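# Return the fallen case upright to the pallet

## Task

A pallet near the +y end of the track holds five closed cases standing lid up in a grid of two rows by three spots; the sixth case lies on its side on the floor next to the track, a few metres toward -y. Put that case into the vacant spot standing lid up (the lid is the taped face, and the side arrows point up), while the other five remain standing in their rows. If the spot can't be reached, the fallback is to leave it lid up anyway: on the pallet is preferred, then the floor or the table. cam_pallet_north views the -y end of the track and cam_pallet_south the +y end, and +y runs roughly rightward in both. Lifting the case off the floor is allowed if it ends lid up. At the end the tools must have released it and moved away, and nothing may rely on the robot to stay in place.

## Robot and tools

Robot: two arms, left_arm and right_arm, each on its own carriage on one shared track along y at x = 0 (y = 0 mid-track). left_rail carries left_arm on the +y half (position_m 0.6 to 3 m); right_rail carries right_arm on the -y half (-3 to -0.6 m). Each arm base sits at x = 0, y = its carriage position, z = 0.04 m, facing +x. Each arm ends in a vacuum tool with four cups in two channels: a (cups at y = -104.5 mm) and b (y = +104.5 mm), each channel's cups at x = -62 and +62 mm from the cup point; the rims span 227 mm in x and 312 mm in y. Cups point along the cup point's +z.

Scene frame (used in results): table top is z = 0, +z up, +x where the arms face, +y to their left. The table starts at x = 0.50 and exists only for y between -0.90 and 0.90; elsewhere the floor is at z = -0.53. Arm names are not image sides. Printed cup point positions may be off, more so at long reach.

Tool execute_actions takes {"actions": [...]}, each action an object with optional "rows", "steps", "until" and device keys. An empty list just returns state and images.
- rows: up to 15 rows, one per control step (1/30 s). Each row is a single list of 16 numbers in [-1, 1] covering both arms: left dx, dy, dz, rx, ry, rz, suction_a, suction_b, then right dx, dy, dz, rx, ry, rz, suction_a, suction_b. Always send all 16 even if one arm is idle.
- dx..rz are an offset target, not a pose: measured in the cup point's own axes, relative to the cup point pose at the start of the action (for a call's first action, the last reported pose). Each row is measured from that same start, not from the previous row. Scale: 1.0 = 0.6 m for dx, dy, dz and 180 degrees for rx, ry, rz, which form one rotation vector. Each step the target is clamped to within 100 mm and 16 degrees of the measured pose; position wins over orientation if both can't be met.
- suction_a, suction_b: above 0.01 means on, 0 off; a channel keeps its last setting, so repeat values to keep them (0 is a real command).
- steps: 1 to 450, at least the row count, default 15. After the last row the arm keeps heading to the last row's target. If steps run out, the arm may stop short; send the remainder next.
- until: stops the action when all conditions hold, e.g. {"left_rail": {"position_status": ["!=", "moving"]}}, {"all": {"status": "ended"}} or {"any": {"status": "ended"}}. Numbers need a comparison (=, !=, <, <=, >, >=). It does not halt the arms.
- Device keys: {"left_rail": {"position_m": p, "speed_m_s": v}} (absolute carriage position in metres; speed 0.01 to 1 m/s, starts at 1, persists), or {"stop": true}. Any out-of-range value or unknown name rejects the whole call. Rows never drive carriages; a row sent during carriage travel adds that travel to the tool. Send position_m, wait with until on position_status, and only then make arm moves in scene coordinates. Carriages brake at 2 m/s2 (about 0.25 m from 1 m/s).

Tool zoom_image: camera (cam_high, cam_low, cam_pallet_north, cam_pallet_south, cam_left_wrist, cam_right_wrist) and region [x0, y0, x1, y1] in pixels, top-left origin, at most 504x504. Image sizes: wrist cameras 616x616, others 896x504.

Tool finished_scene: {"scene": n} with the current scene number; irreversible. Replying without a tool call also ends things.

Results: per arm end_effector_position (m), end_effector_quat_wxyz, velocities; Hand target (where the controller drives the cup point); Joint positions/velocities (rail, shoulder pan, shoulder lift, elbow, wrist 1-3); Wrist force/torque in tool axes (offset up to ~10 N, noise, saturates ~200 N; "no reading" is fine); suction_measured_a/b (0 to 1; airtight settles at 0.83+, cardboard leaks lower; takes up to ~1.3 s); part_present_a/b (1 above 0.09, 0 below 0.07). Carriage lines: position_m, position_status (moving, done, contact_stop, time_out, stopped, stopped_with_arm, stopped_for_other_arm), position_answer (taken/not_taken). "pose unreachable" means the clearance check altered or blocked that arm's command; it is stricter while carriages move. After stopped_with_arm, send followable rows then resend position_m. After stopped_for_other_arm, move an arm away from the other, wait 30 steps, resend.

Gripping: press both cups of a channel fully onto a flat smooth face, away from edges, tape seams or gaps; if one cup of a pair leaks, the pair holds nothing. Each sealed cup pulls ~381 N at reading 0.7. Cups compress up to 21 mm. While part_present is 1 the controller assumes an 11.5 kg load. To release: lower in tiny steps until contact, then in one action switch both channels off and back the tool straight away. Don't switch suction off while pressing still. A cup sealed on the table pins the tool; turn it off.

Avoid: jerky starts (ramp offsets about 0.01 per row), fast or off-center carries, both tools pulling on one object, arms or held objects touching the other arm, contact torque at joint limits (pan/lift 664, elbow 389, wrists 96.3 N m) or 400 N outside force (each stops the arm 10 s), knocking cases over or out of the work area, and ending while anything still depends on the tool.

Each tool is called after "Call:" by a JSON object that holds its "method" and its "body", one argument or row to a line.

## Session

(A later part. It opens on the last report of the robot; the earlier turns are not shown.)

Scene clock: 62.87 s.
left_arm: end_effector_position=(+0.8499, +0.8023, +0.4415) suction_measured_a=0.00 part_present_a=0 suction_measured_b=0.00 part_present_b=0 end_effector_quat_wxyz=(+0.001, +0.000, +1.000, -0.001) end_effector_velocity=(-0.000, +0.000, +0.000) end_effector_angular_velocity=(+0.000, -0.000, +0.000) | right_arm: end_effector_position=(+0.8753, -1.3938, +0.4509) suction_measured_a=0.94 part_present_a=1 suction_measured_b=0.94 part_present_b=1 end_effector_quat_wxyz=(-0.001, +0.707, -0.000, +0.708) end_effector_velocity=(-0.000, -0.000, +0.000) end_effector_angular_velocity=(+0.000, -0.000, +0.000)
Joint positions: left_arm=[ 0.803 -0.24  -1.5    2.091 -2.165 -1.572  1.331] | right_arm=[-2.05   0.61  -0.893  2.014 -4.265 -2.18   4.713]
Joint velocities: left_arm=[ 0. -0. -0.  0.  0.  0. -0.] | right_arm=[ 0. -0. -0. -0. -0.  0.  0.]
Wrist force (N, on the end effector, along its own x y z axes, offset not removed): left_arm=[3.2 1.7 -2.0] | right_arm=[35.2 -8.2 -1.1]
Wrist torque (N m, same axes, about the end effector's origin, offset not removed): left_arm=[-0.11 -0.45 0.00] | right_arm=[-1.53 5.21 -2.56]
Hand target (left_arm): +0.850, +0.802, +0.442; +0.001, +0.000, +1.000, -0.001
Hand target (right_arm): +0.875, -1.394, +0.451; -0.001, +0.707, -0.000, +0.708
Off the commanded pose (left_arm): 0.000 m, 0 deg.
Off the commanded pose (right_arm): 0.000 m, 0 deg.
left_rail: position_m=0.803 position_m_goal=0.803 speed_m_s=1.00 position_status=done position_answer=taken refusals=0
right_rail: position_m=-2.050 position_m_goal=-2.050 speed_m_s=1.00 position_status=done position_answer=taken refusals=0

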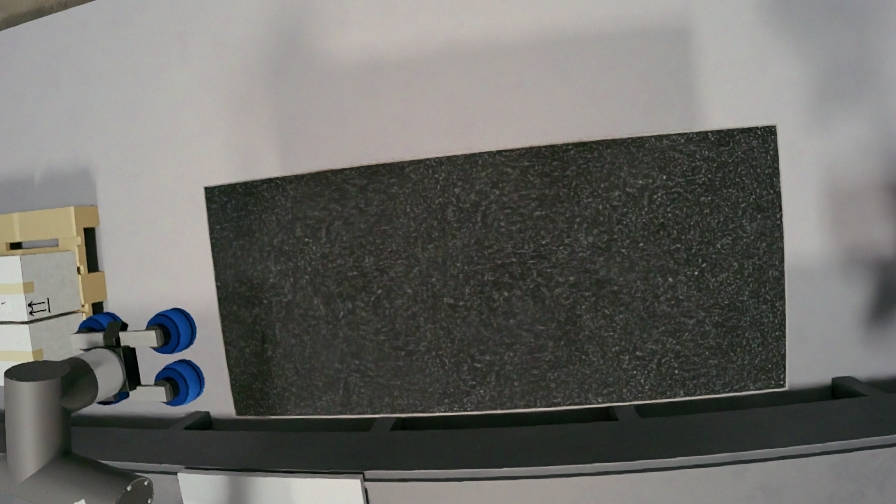

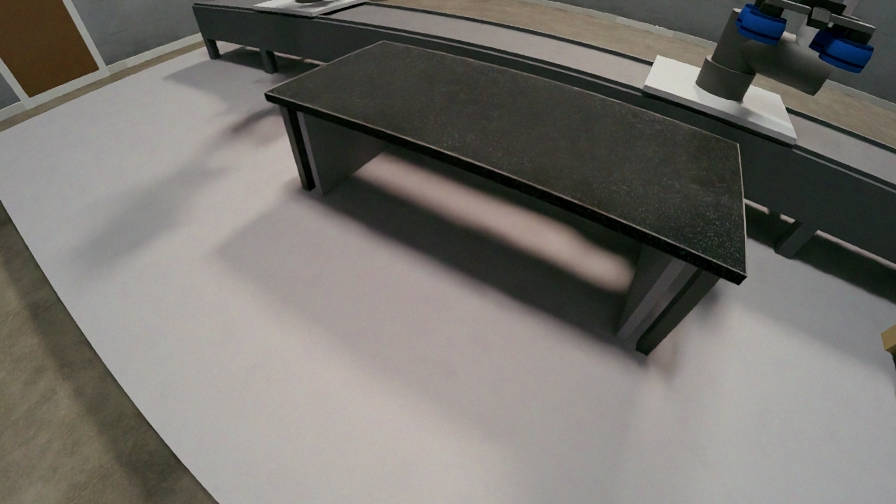

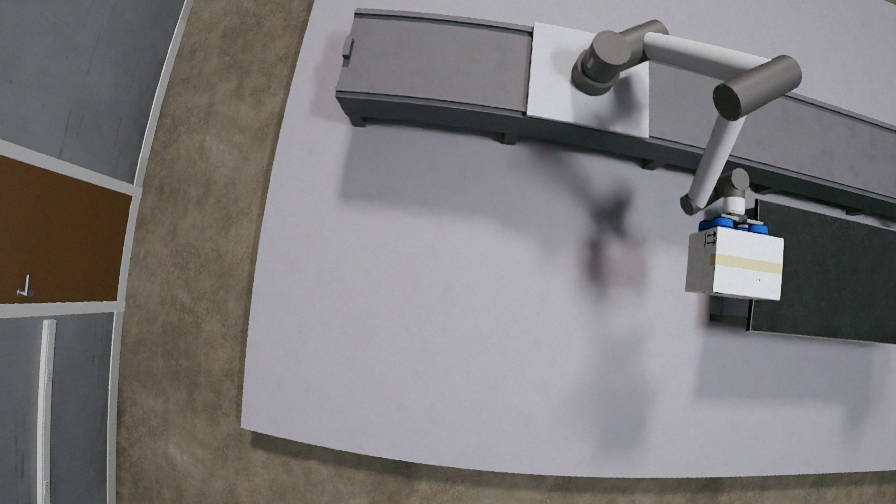

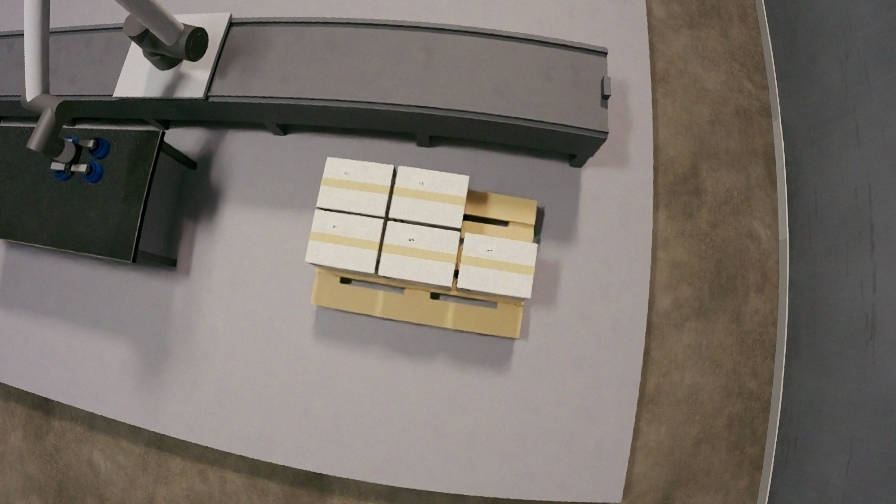

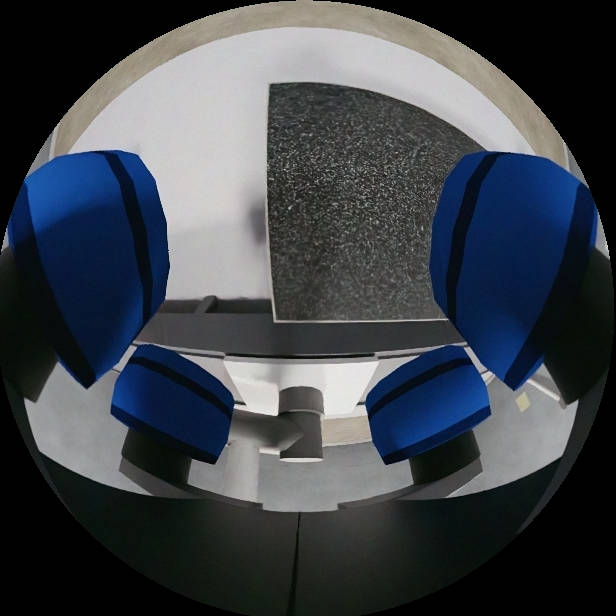

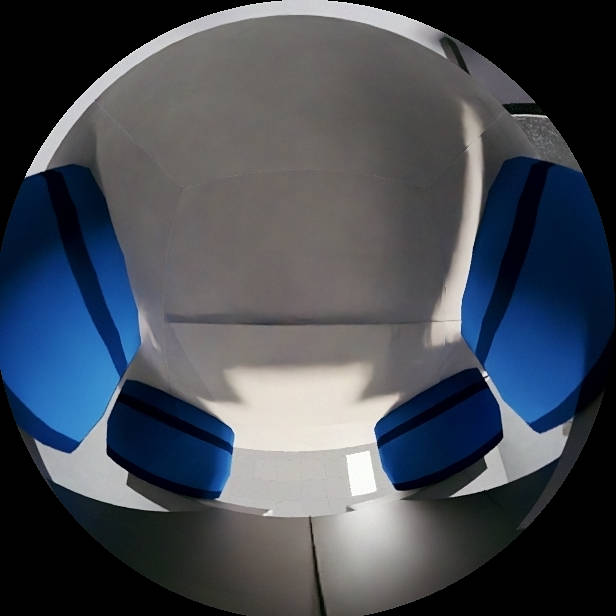

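Call:
{"method": "execute_actions", "body": {
  "actions": [
    {"left_rail":{"position_m":1.0},"right_rail":{"position_m":-0.7,"speed_m_s":0.6},"rows":[[0,0,-0.5,0,0,0,0,0,0,0,0,0,0,0,1,1]],"steps":150,"until":{"all":{"status":"ended"}}},
    {"steps":35},
    {"rows":[[-0.27,-0.7,-0.1,0,0,0,0,0,0,-0.05,0,0,0,0,1,1],[-0.27,-0.7,-0.1,0,0,0,0,0,0,-0.15,0,0,0,0,1,1],[-0.27,-0.7,-0.1,0,0,0,0,0,0,-0.33,0,0,0,0,1,1]],"steps":110}
  ]
}}

Scene clock: 77.17 s.
left_arm: end_effector_position=(+1.0109, +0.5795, +0.8019) suction_measured_a=0.00 part_present_a=0 suction_measured_b=0.00 part_present_b=0 end_effector_quat_wxyz=(+0.001, +0.000, +1.000, -0.001) end_effector_velocity=(-0.000, +0.000, +0.000) end_effector_angular_velocity=(-0.000, -0.000, +0.000) | right_arm: end_effector_position=(+0.8751, +0.1540, +0.4510) suction_measured_a=0.94 part_present_a=1 suction_measured_b=0.94 part_present_b=1 end_effector_quat_wxyz=(-0.001, +0.707, -0.001, +0.708) end_effector_velocity=(+0.000, +0.000, -0.000) end_effector_angular_velocity=(-0.000, +0.000, +0.000)
Joint positions: left_arm=[ 1.    -0.579 -1.35   1.388 -1.61  -1.572  0.992] | right_arm=[-0.7    0.773 -0.795  1.763 -4.112 -2.343  4.713]
Joint velocities: left_arm=[ 0.  0. -0.  0.  0. -0. -0.] | right_arm=[ 0. -0.  0.  0.  0.  0. -0.]
Wrist force (N, on the end effector, along its own x y z axes, offset not removed): left_arm=[2.4 -2.2 -2.7] | right_arm=[32.8 -6.0 -4.0]
Wrist torque (N m, same axes, about the end effector's origin, offset not removed): left_arm=[-0.58 -0.46 -0.01] | right_arm=[-1.43 5.65 -2.63]
Hand target (left_arm): +1.011, +0.579, +0.802; +0.001, +0.000, +1.000, -0.001
Hand target (right_arm): +0.875, +0.154, +0.451; -0.001, +0.707, -0.001, +0.708
Off the commanded pose (left_arm): 0.001 m, 0 deg.
Off the commanded pose (right_arm): 0.000 m, 0 deg.
left_rail: position_m=1.000 position_m_goal=1.000 speed_m_s=1.00 position_status=done position_answer=taken refusals=0
right_rail: position_m=-0.700 position_m_goal=-0.700 speed_m_s=0.60 position_status=done position_answer=taken refusals=0

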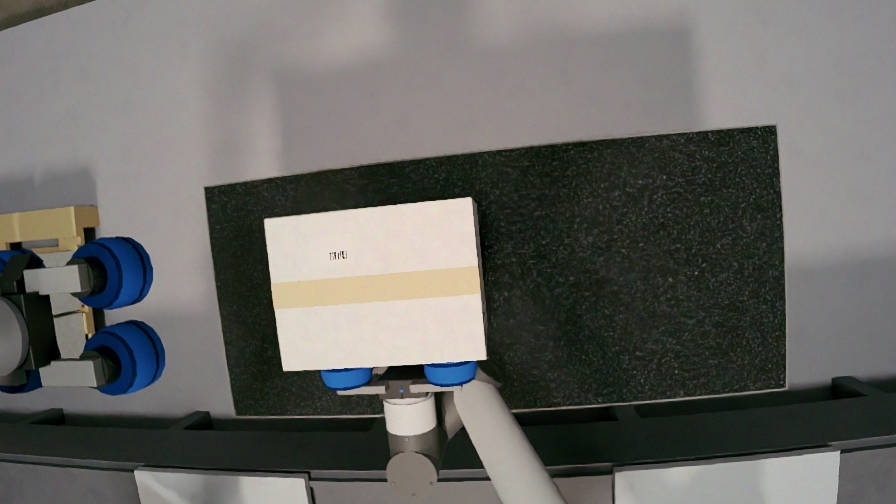

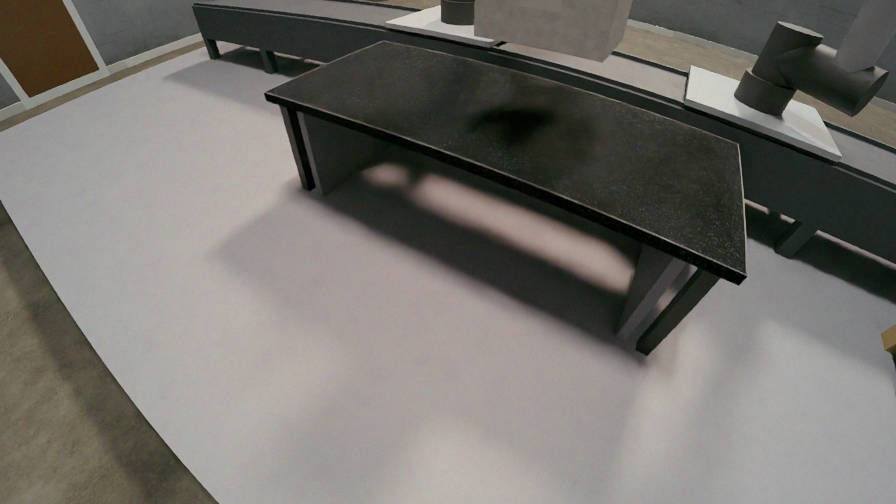

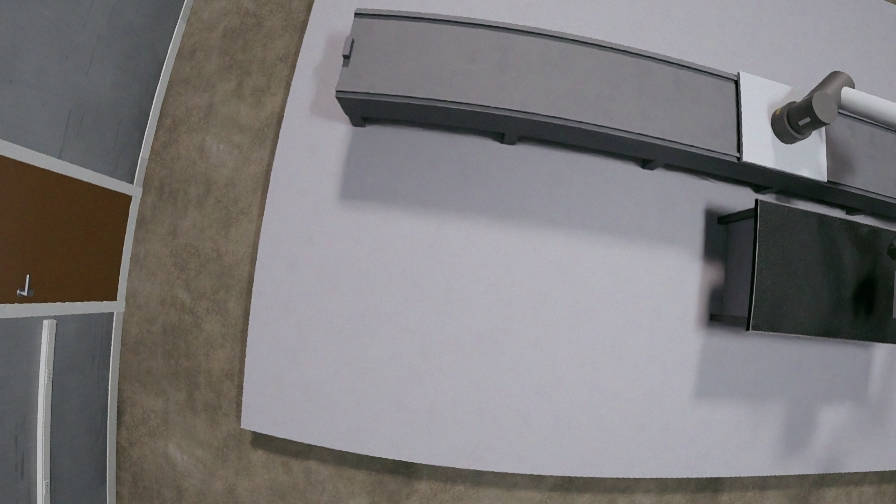

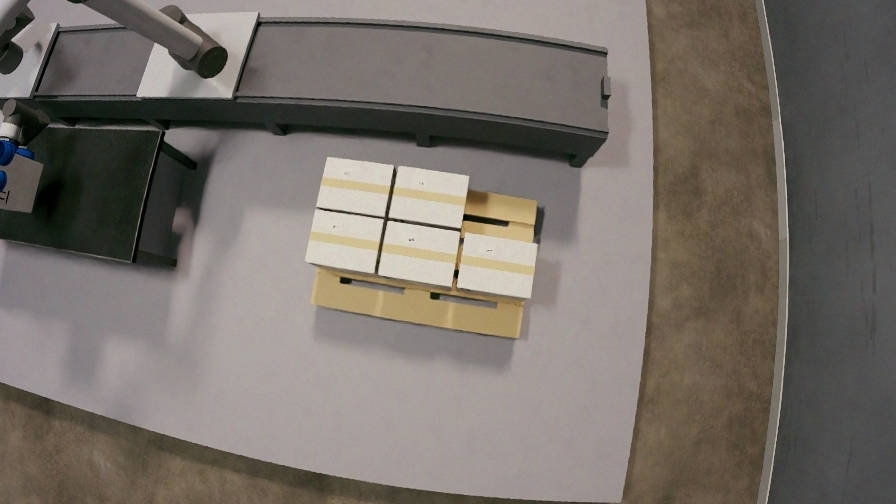

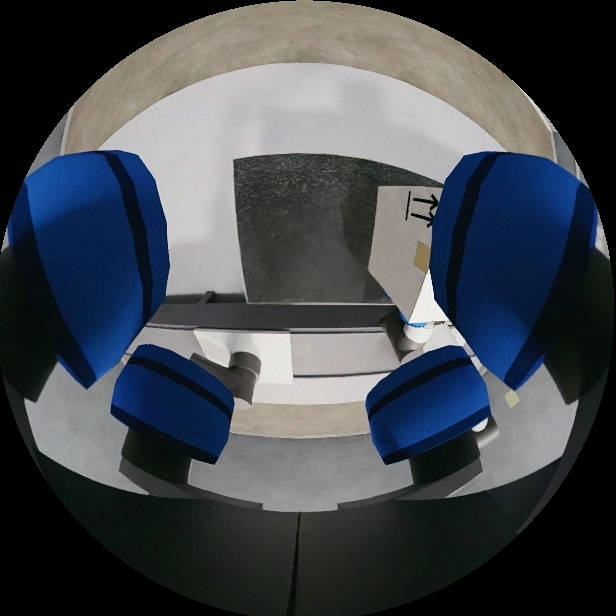

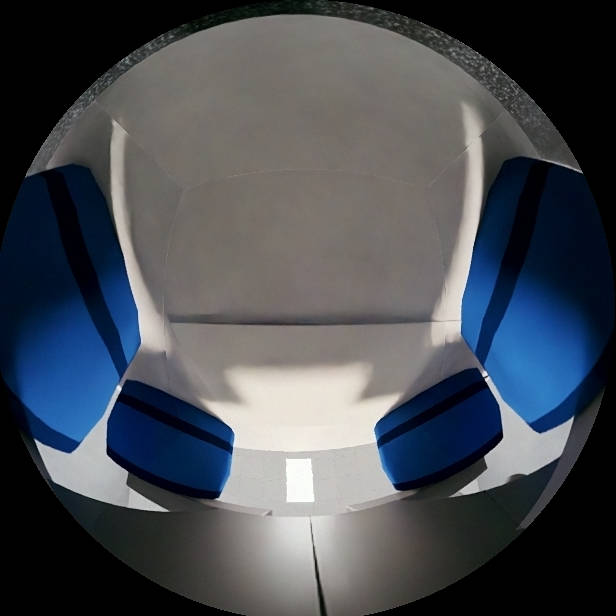

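Call:
{"method": "execute_actions", "body": {
  "actions": [
    {"rows":[[0,-0.765,0,0,0,0,0,0,0,0,0,0,0,0,1,1]],"steps":100},
    {"rows":[[0,0,0.2,0,0,0,0,0,0,0,0,0,0,0,1,1]],"steps":45}
  ]
}}

Scene clock: 85.20 s.
left_arm: end_effector_position=(+1.0108, +0.1206, +0.6823) suction_measured_a=0.00 part_present_a=0 suction_measured_b=0.00 part_present_b=0 end_effector_quat_wxyz=(+0.000, +0.000, +1.000, -0.001) end_effector_velocity=(-0.000, -0.000, +0.000) end_effector_angular_velocity=(-0.000, -0.000, -0.000) | right_arm: end_effector_position=(+0.8751, +0.1540, +0.4510) suction_measured_a=0.94 part_present_a=1 suction_measured_b=0.94 part_present_b=1 end_effector_quat_wxyz=(-0.001, +0.707, -0.001, +0.708) end_effector_velocity=(+0.000, -0.000, -0.000) end_effector_angular_velocity=(+0.000, +0.000, -0.000)
Joint positions: left_arm=[ 1.    -0.867 -1.038  1.105 -1.639 -1.572  0.704] | right_arm=[-0.7    0.773 -0.795  1.763 -4.112 -2.343  4.713]
Joint velocities: left_arm=[ 0. -0. -0.  0. -0.  0. -0.] | right_arm=[ 0. -0.  0. -0.  0. -0.  0.]
Wrist force (N, on the end effector, along its own x y z axes, offset not removed): left_arm=[3.7 1.2 -1.9] | right_arm=[32.6 -7.9 -1.1]
Wrist torque (N m, same axes, about the end effector's origin, offset not removed): left_arm=[-0.27 -0.64 -0.09] | right_arm=[-1.33 5.54 -2.53]
Hand target (left_arm): +1.011, +0.120, +0.682; +0.000, +0.000, +1.000, -0.001
Hand target (right_arm): +0.875, +0.154, +0.451; -0.001, +0.707, -0.001, +0.708
Off the commanded pose (left_arm): 0.000 m, 0 deg.
Off the commanded pose (right_arm): 0.000 m, 0 deg.
left_rail: position_m=1.000 position_m_goal=1.000 speed_m_s=1.00 position_status=done position_answer=taken refusals=0
right_rail: position_m=-0.700 position_m_goal=-0.700 speed_m_s=0.60 position_status=done position_answer=taken refusals=0

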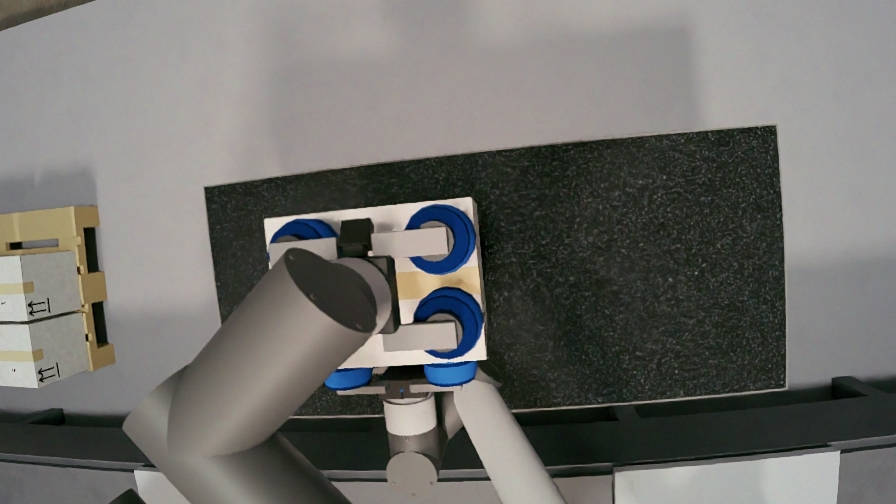

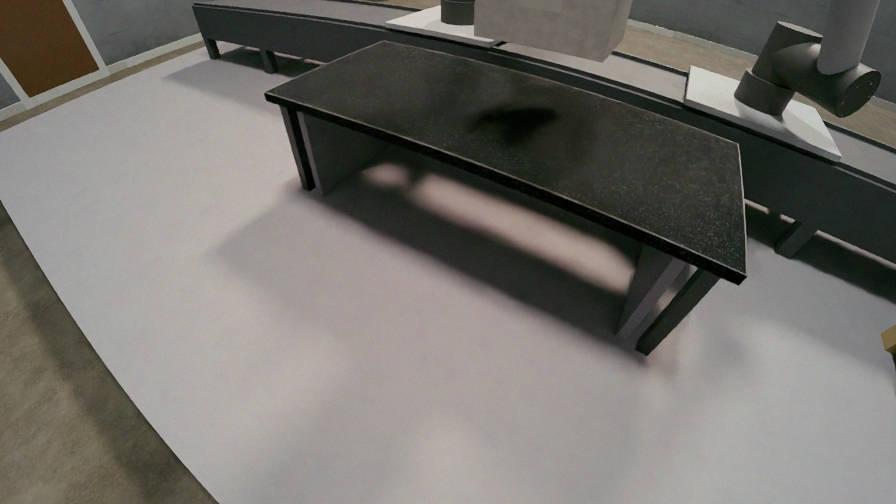

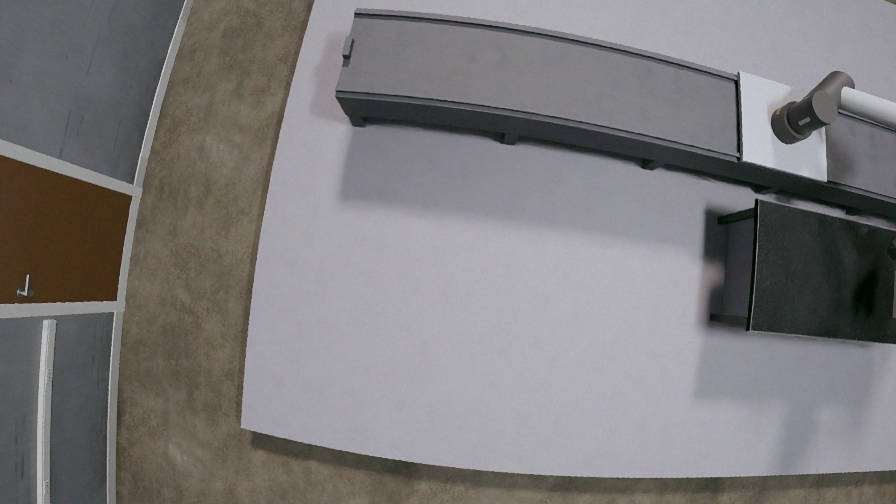

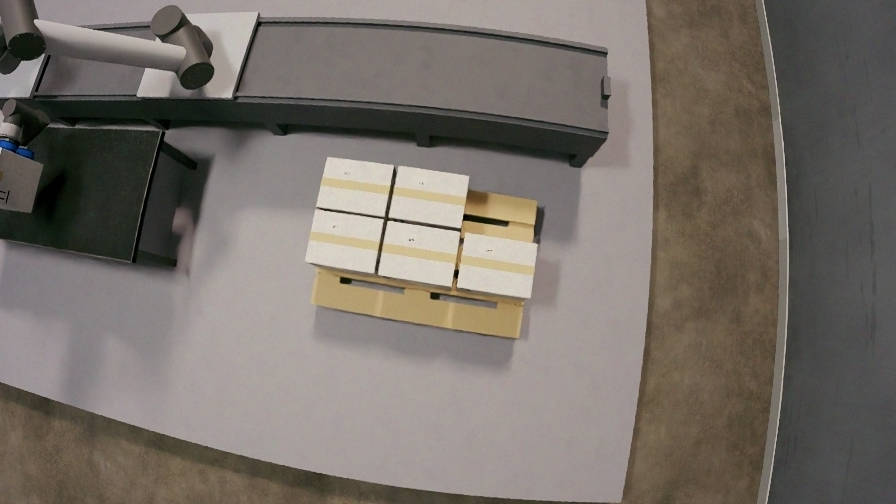

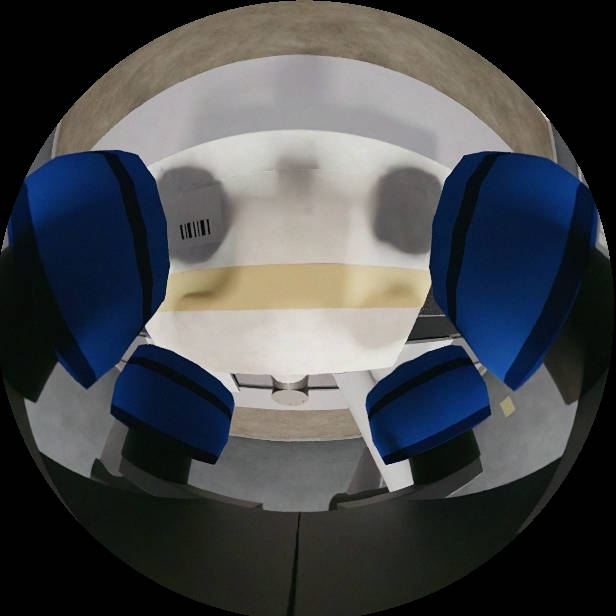

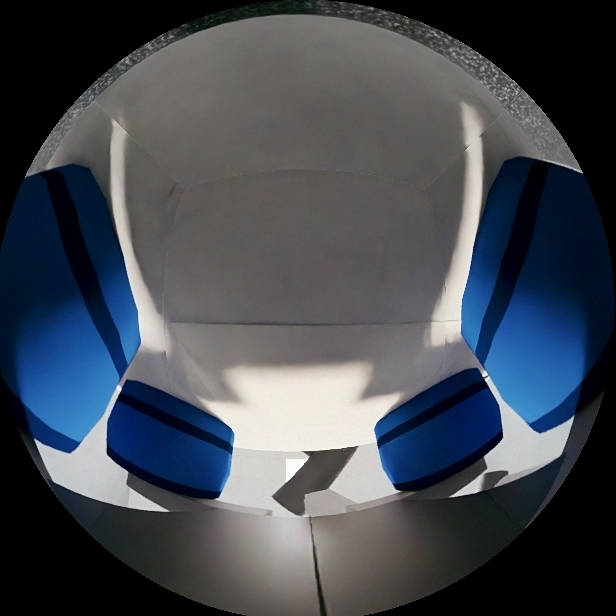

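Call:
{"method": "execute_actions", "body": {
  "actions": [
    {"rows":[[0,0,0.05,0,0,0,1,1,0,0,0,0,0,0,1,1]],"steps":30}
  ]
}}

Scene clock: 102.57 s.
left_arm: end_effector_position=(+1.0108, +0.1206, +0.6523) suction_measured_a=0.00 part_present_a=0 suction_measured_b=0.00 part_present_b=0 end_effector_quat_wxyz=(+0.000, +0.000, +1.000, -0.001) end_effector_velocity=(+0.000, -0.000, -0.000) end_effector_angular_velocity=(+0.000, +0.000, -0.000) | right_arm: end_effector_position=(+0.8751, +0.1540, +0.4510) suction_measured_a=0.94 part_present_a=1 suction_measured_b=0.94 part_present_b=1 end_effector_quat_wxyz=(-0.001, +0.707, -0.001, +0.708) end_effector_velocity=(+0.000, -0.000, -0.000) end_effector_angular_velocity=(+0.000, -0.000, -0.000)
Joint positions: left_arm=[ 1.    -0.867 -1.035  1.14  -1.678 -1.572  0.704] | right_arm=[-0.7    0.773 -0.795  1.763 -4.112 -2.343  4.713]
Joint velocities: left_arm=[ 0. -0.  0.  0. -0.  0.  0.] | right_arm=[ 0. -0.  0. -0. -0. -0.  0.]
Wrist force (N, on the end effector, along its own x y z axes, offset not removed): left_arm=[1.0 -2.1 -1.1] | right_arm=[33.8 -8.6 -1.1]
Wrist torque (N m, same axes, about the end effector's origin, offset not removed): left_arm=[-0.73 -0.24 -0.05] | right_arm=[-1.73 5.36 -2.75]
Hand target (left_arm): +1.011, +0.120, +0.652; +0.000, +0.000, +1.000, -0.001
Hand target (right_arm): +0.875, +0.154, +0.451; -0.001, +0.707, -0.001, +0.708
Off the commanded pose (left_arm): 0.000 m, 0 deg.
Off the commanded pose (right_arm): 0.000 m, 0 deg.
left_rail: position_m=1.000 position_m_goal=1.000 speed_m_s=1.00 position_status=done position_answer=taken refusals=0
right_rail: position_m=-0.700 position_m_goal=-0.700 speed_m_s=0.60 position_status=done position_answer=taken refusals=0

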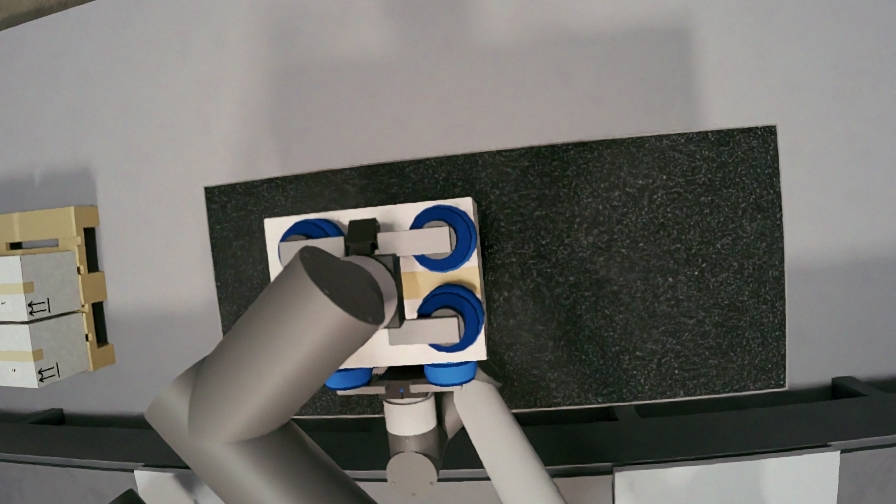

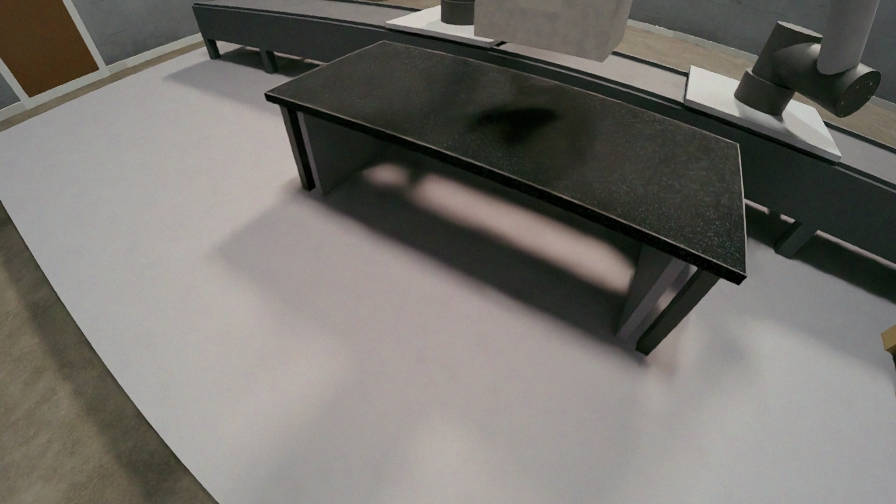

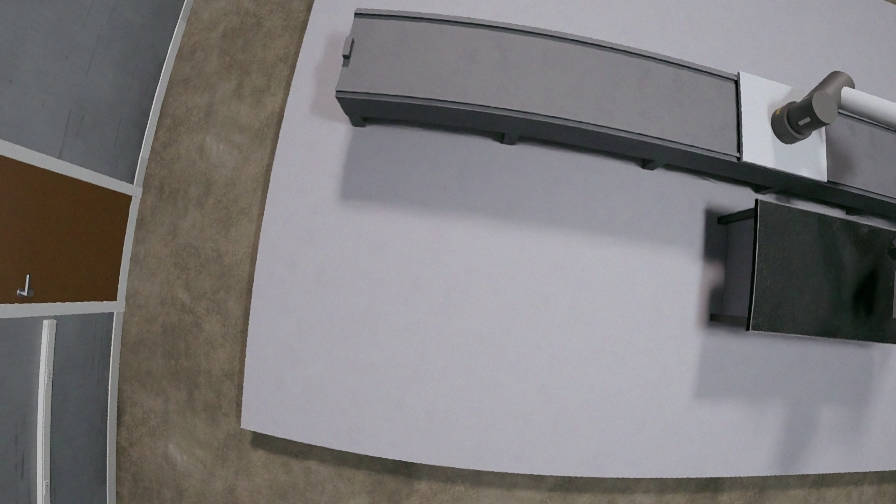

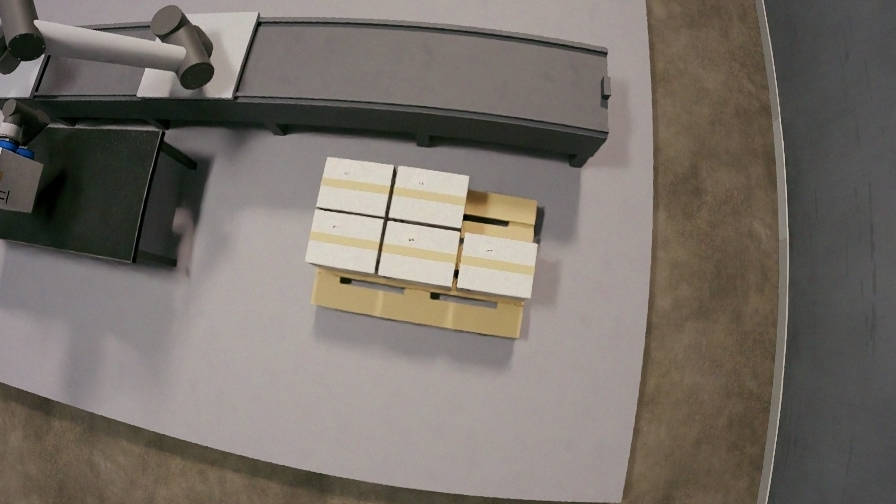

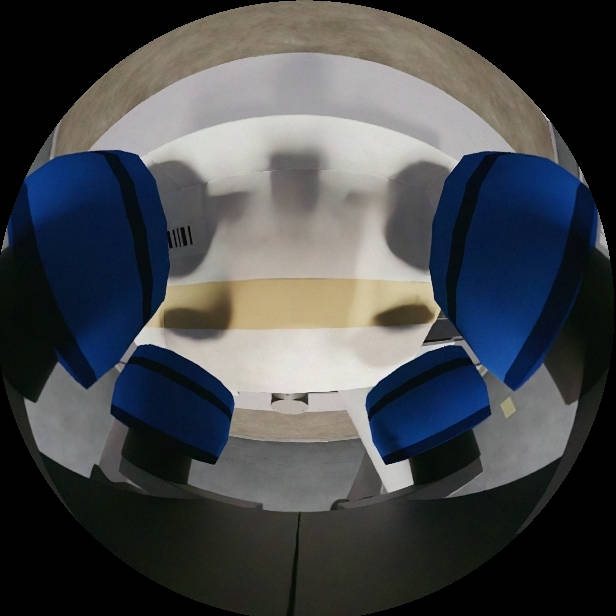

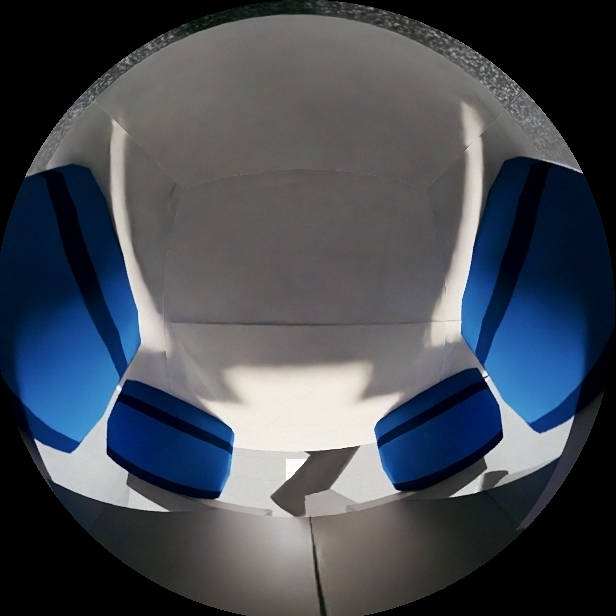

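Call:
{"method": "execute_actions", "body": {
  "actions": [
    {"rows":[[0,0,0.02,0,0,0,1,1,0,0,0,0,0,0,1,1],[0,0,0.04,0,0,0,1,1,0,0,0,0,0,0,1,1],[0,0,0.055,0,0,0,1,1,0,0,0,0,0,0,1,1]],"steps":40}
  ]
}}

Scene clock: 107.43 s.
left_arm: end_effector_position=(+1.0108, +0.1205, +0.6193) suction_measured_a=0.00 part_present_a=0 suction_measured_b=0.00 part_present_b=0 end_effector_quat_wxyz=(+0.000, +0.000, +1.000, -0.001) end_effector_velocity=(-0.000, +0.000, -0.000) end_effector_angular_velocity=(+0.000, +0.000, +0.000) | right_arm: end_effector_position=(+0.8751, +0.1540, +0.4510) suction_measured_a=0.94 part_present_a=1 suction_measured_b=0.94 part_present_b=1 end_effector_quat_wxyz=(-0.001, +0.707, -0.001, +0.708) end_effector_velocity=(-0.000, -0.000, -0.000) end_effector_angular_velocity=(-0.000, +0.000, -0.000)
Joint positions: left_arm=[ 1.    -0.867 -1.029  1.177 -1.721 -1.572  0.704] | right_arm=[-0.7    0.773 -0.795  1.763 -4.112 -2.343  4.713]
Joint velocities: left_arm=[ 0.  0.  0.  0. -0. -0.  0.] | right_arm=[ 0.  0.  0.  0.  0. -0. -0.]
Wrist force (N, on the end effector, along its own x y z axes, offset not removed): left_arm=[4.8 -1.1 -1.5] | right_arm=[33.4 -12.6 -4.0]
Wrist torque (N m, same axes, about the end effector's origin, offset not removed): left_arm=[-0.47 -0.70 -0.10] | right_arm=[-2.07 5.33 -2.52]
Hand target (left_arm): +1.011, +0.120, +0.619; +0.000, +0.000, +1.000, -0.001
Hand target (right_arm): +0.875, +0.154, +0.451; -0.001, +0.707, -0.001, +0.708
Off the commanded pose (left_arm): 0.000 m, 0 deg.
Off the commanded pose (right_arm): 0.000 m, 0 deg.
left_rail: position_m=1.000 position_m_goal=1.000 speed_m_s=1.00 position_status=done position_answer=taken refusals=0
right_rail: position_m=-0.700 position_m_goal=-0.700 speed_m_s=0.60 position_status=done position_answer=taken refusals=0

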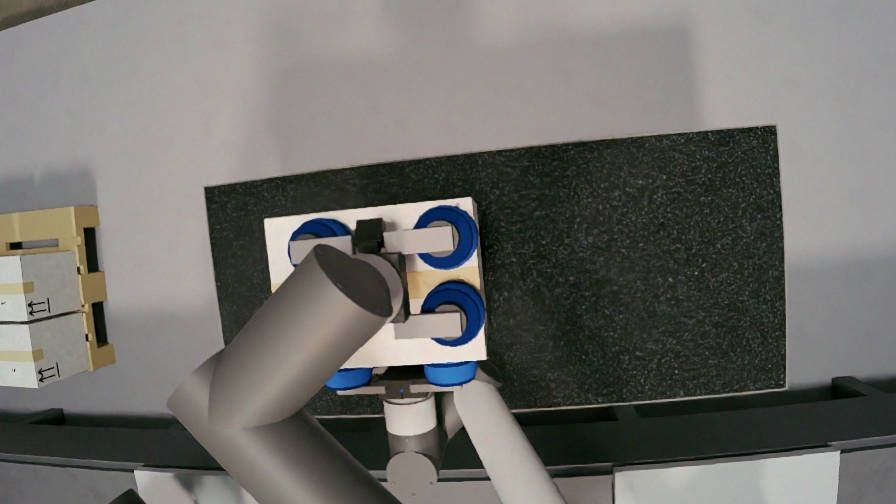

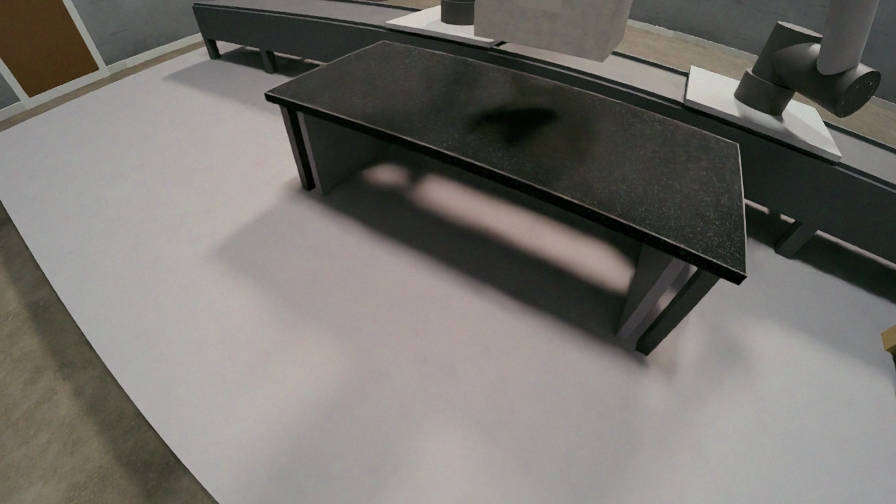

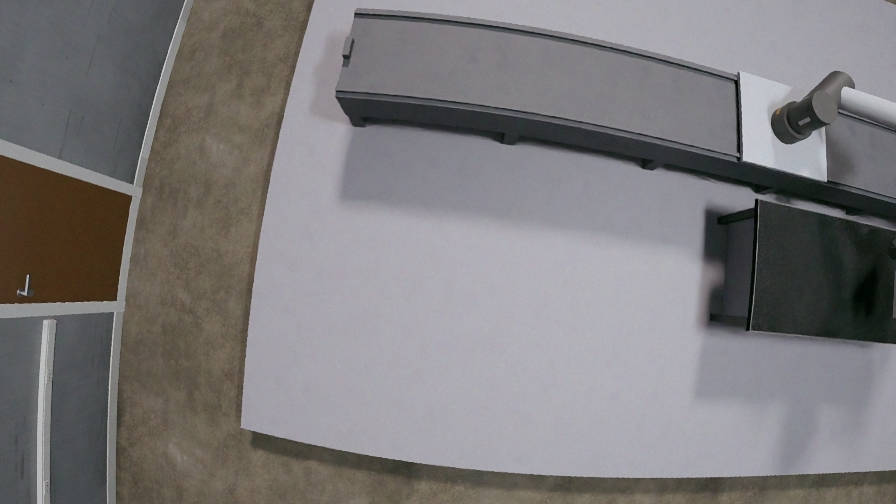

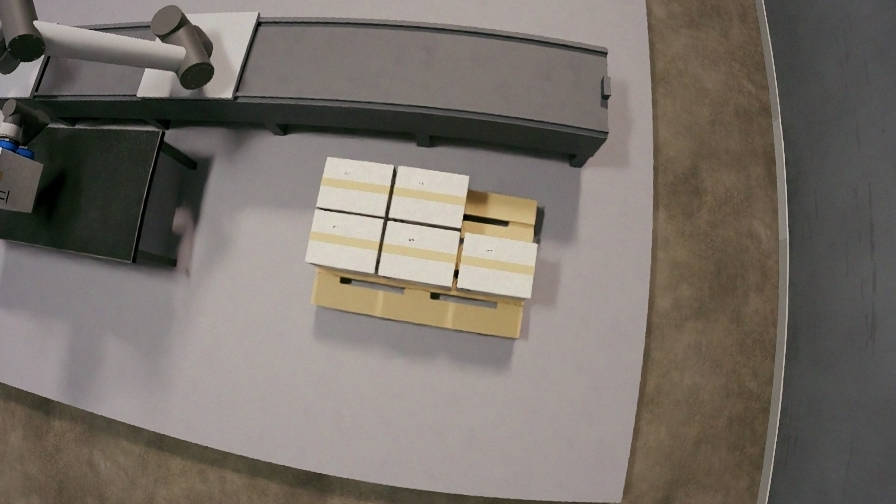

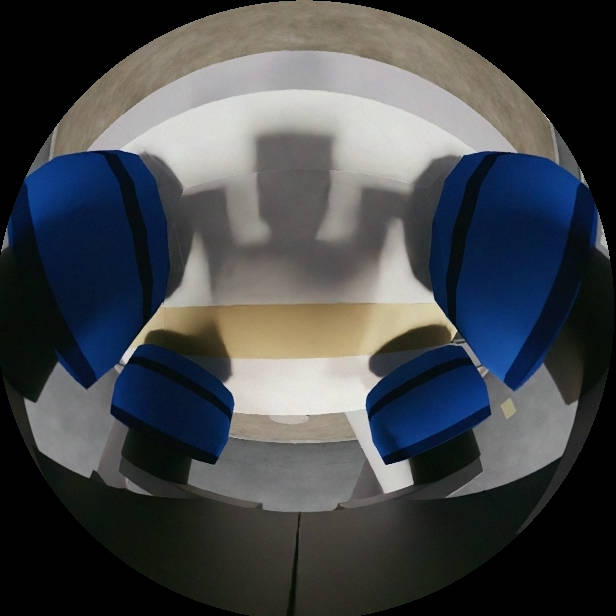

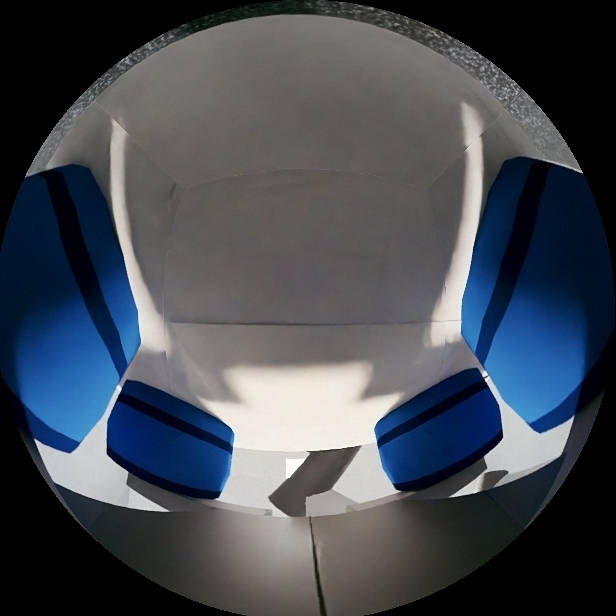

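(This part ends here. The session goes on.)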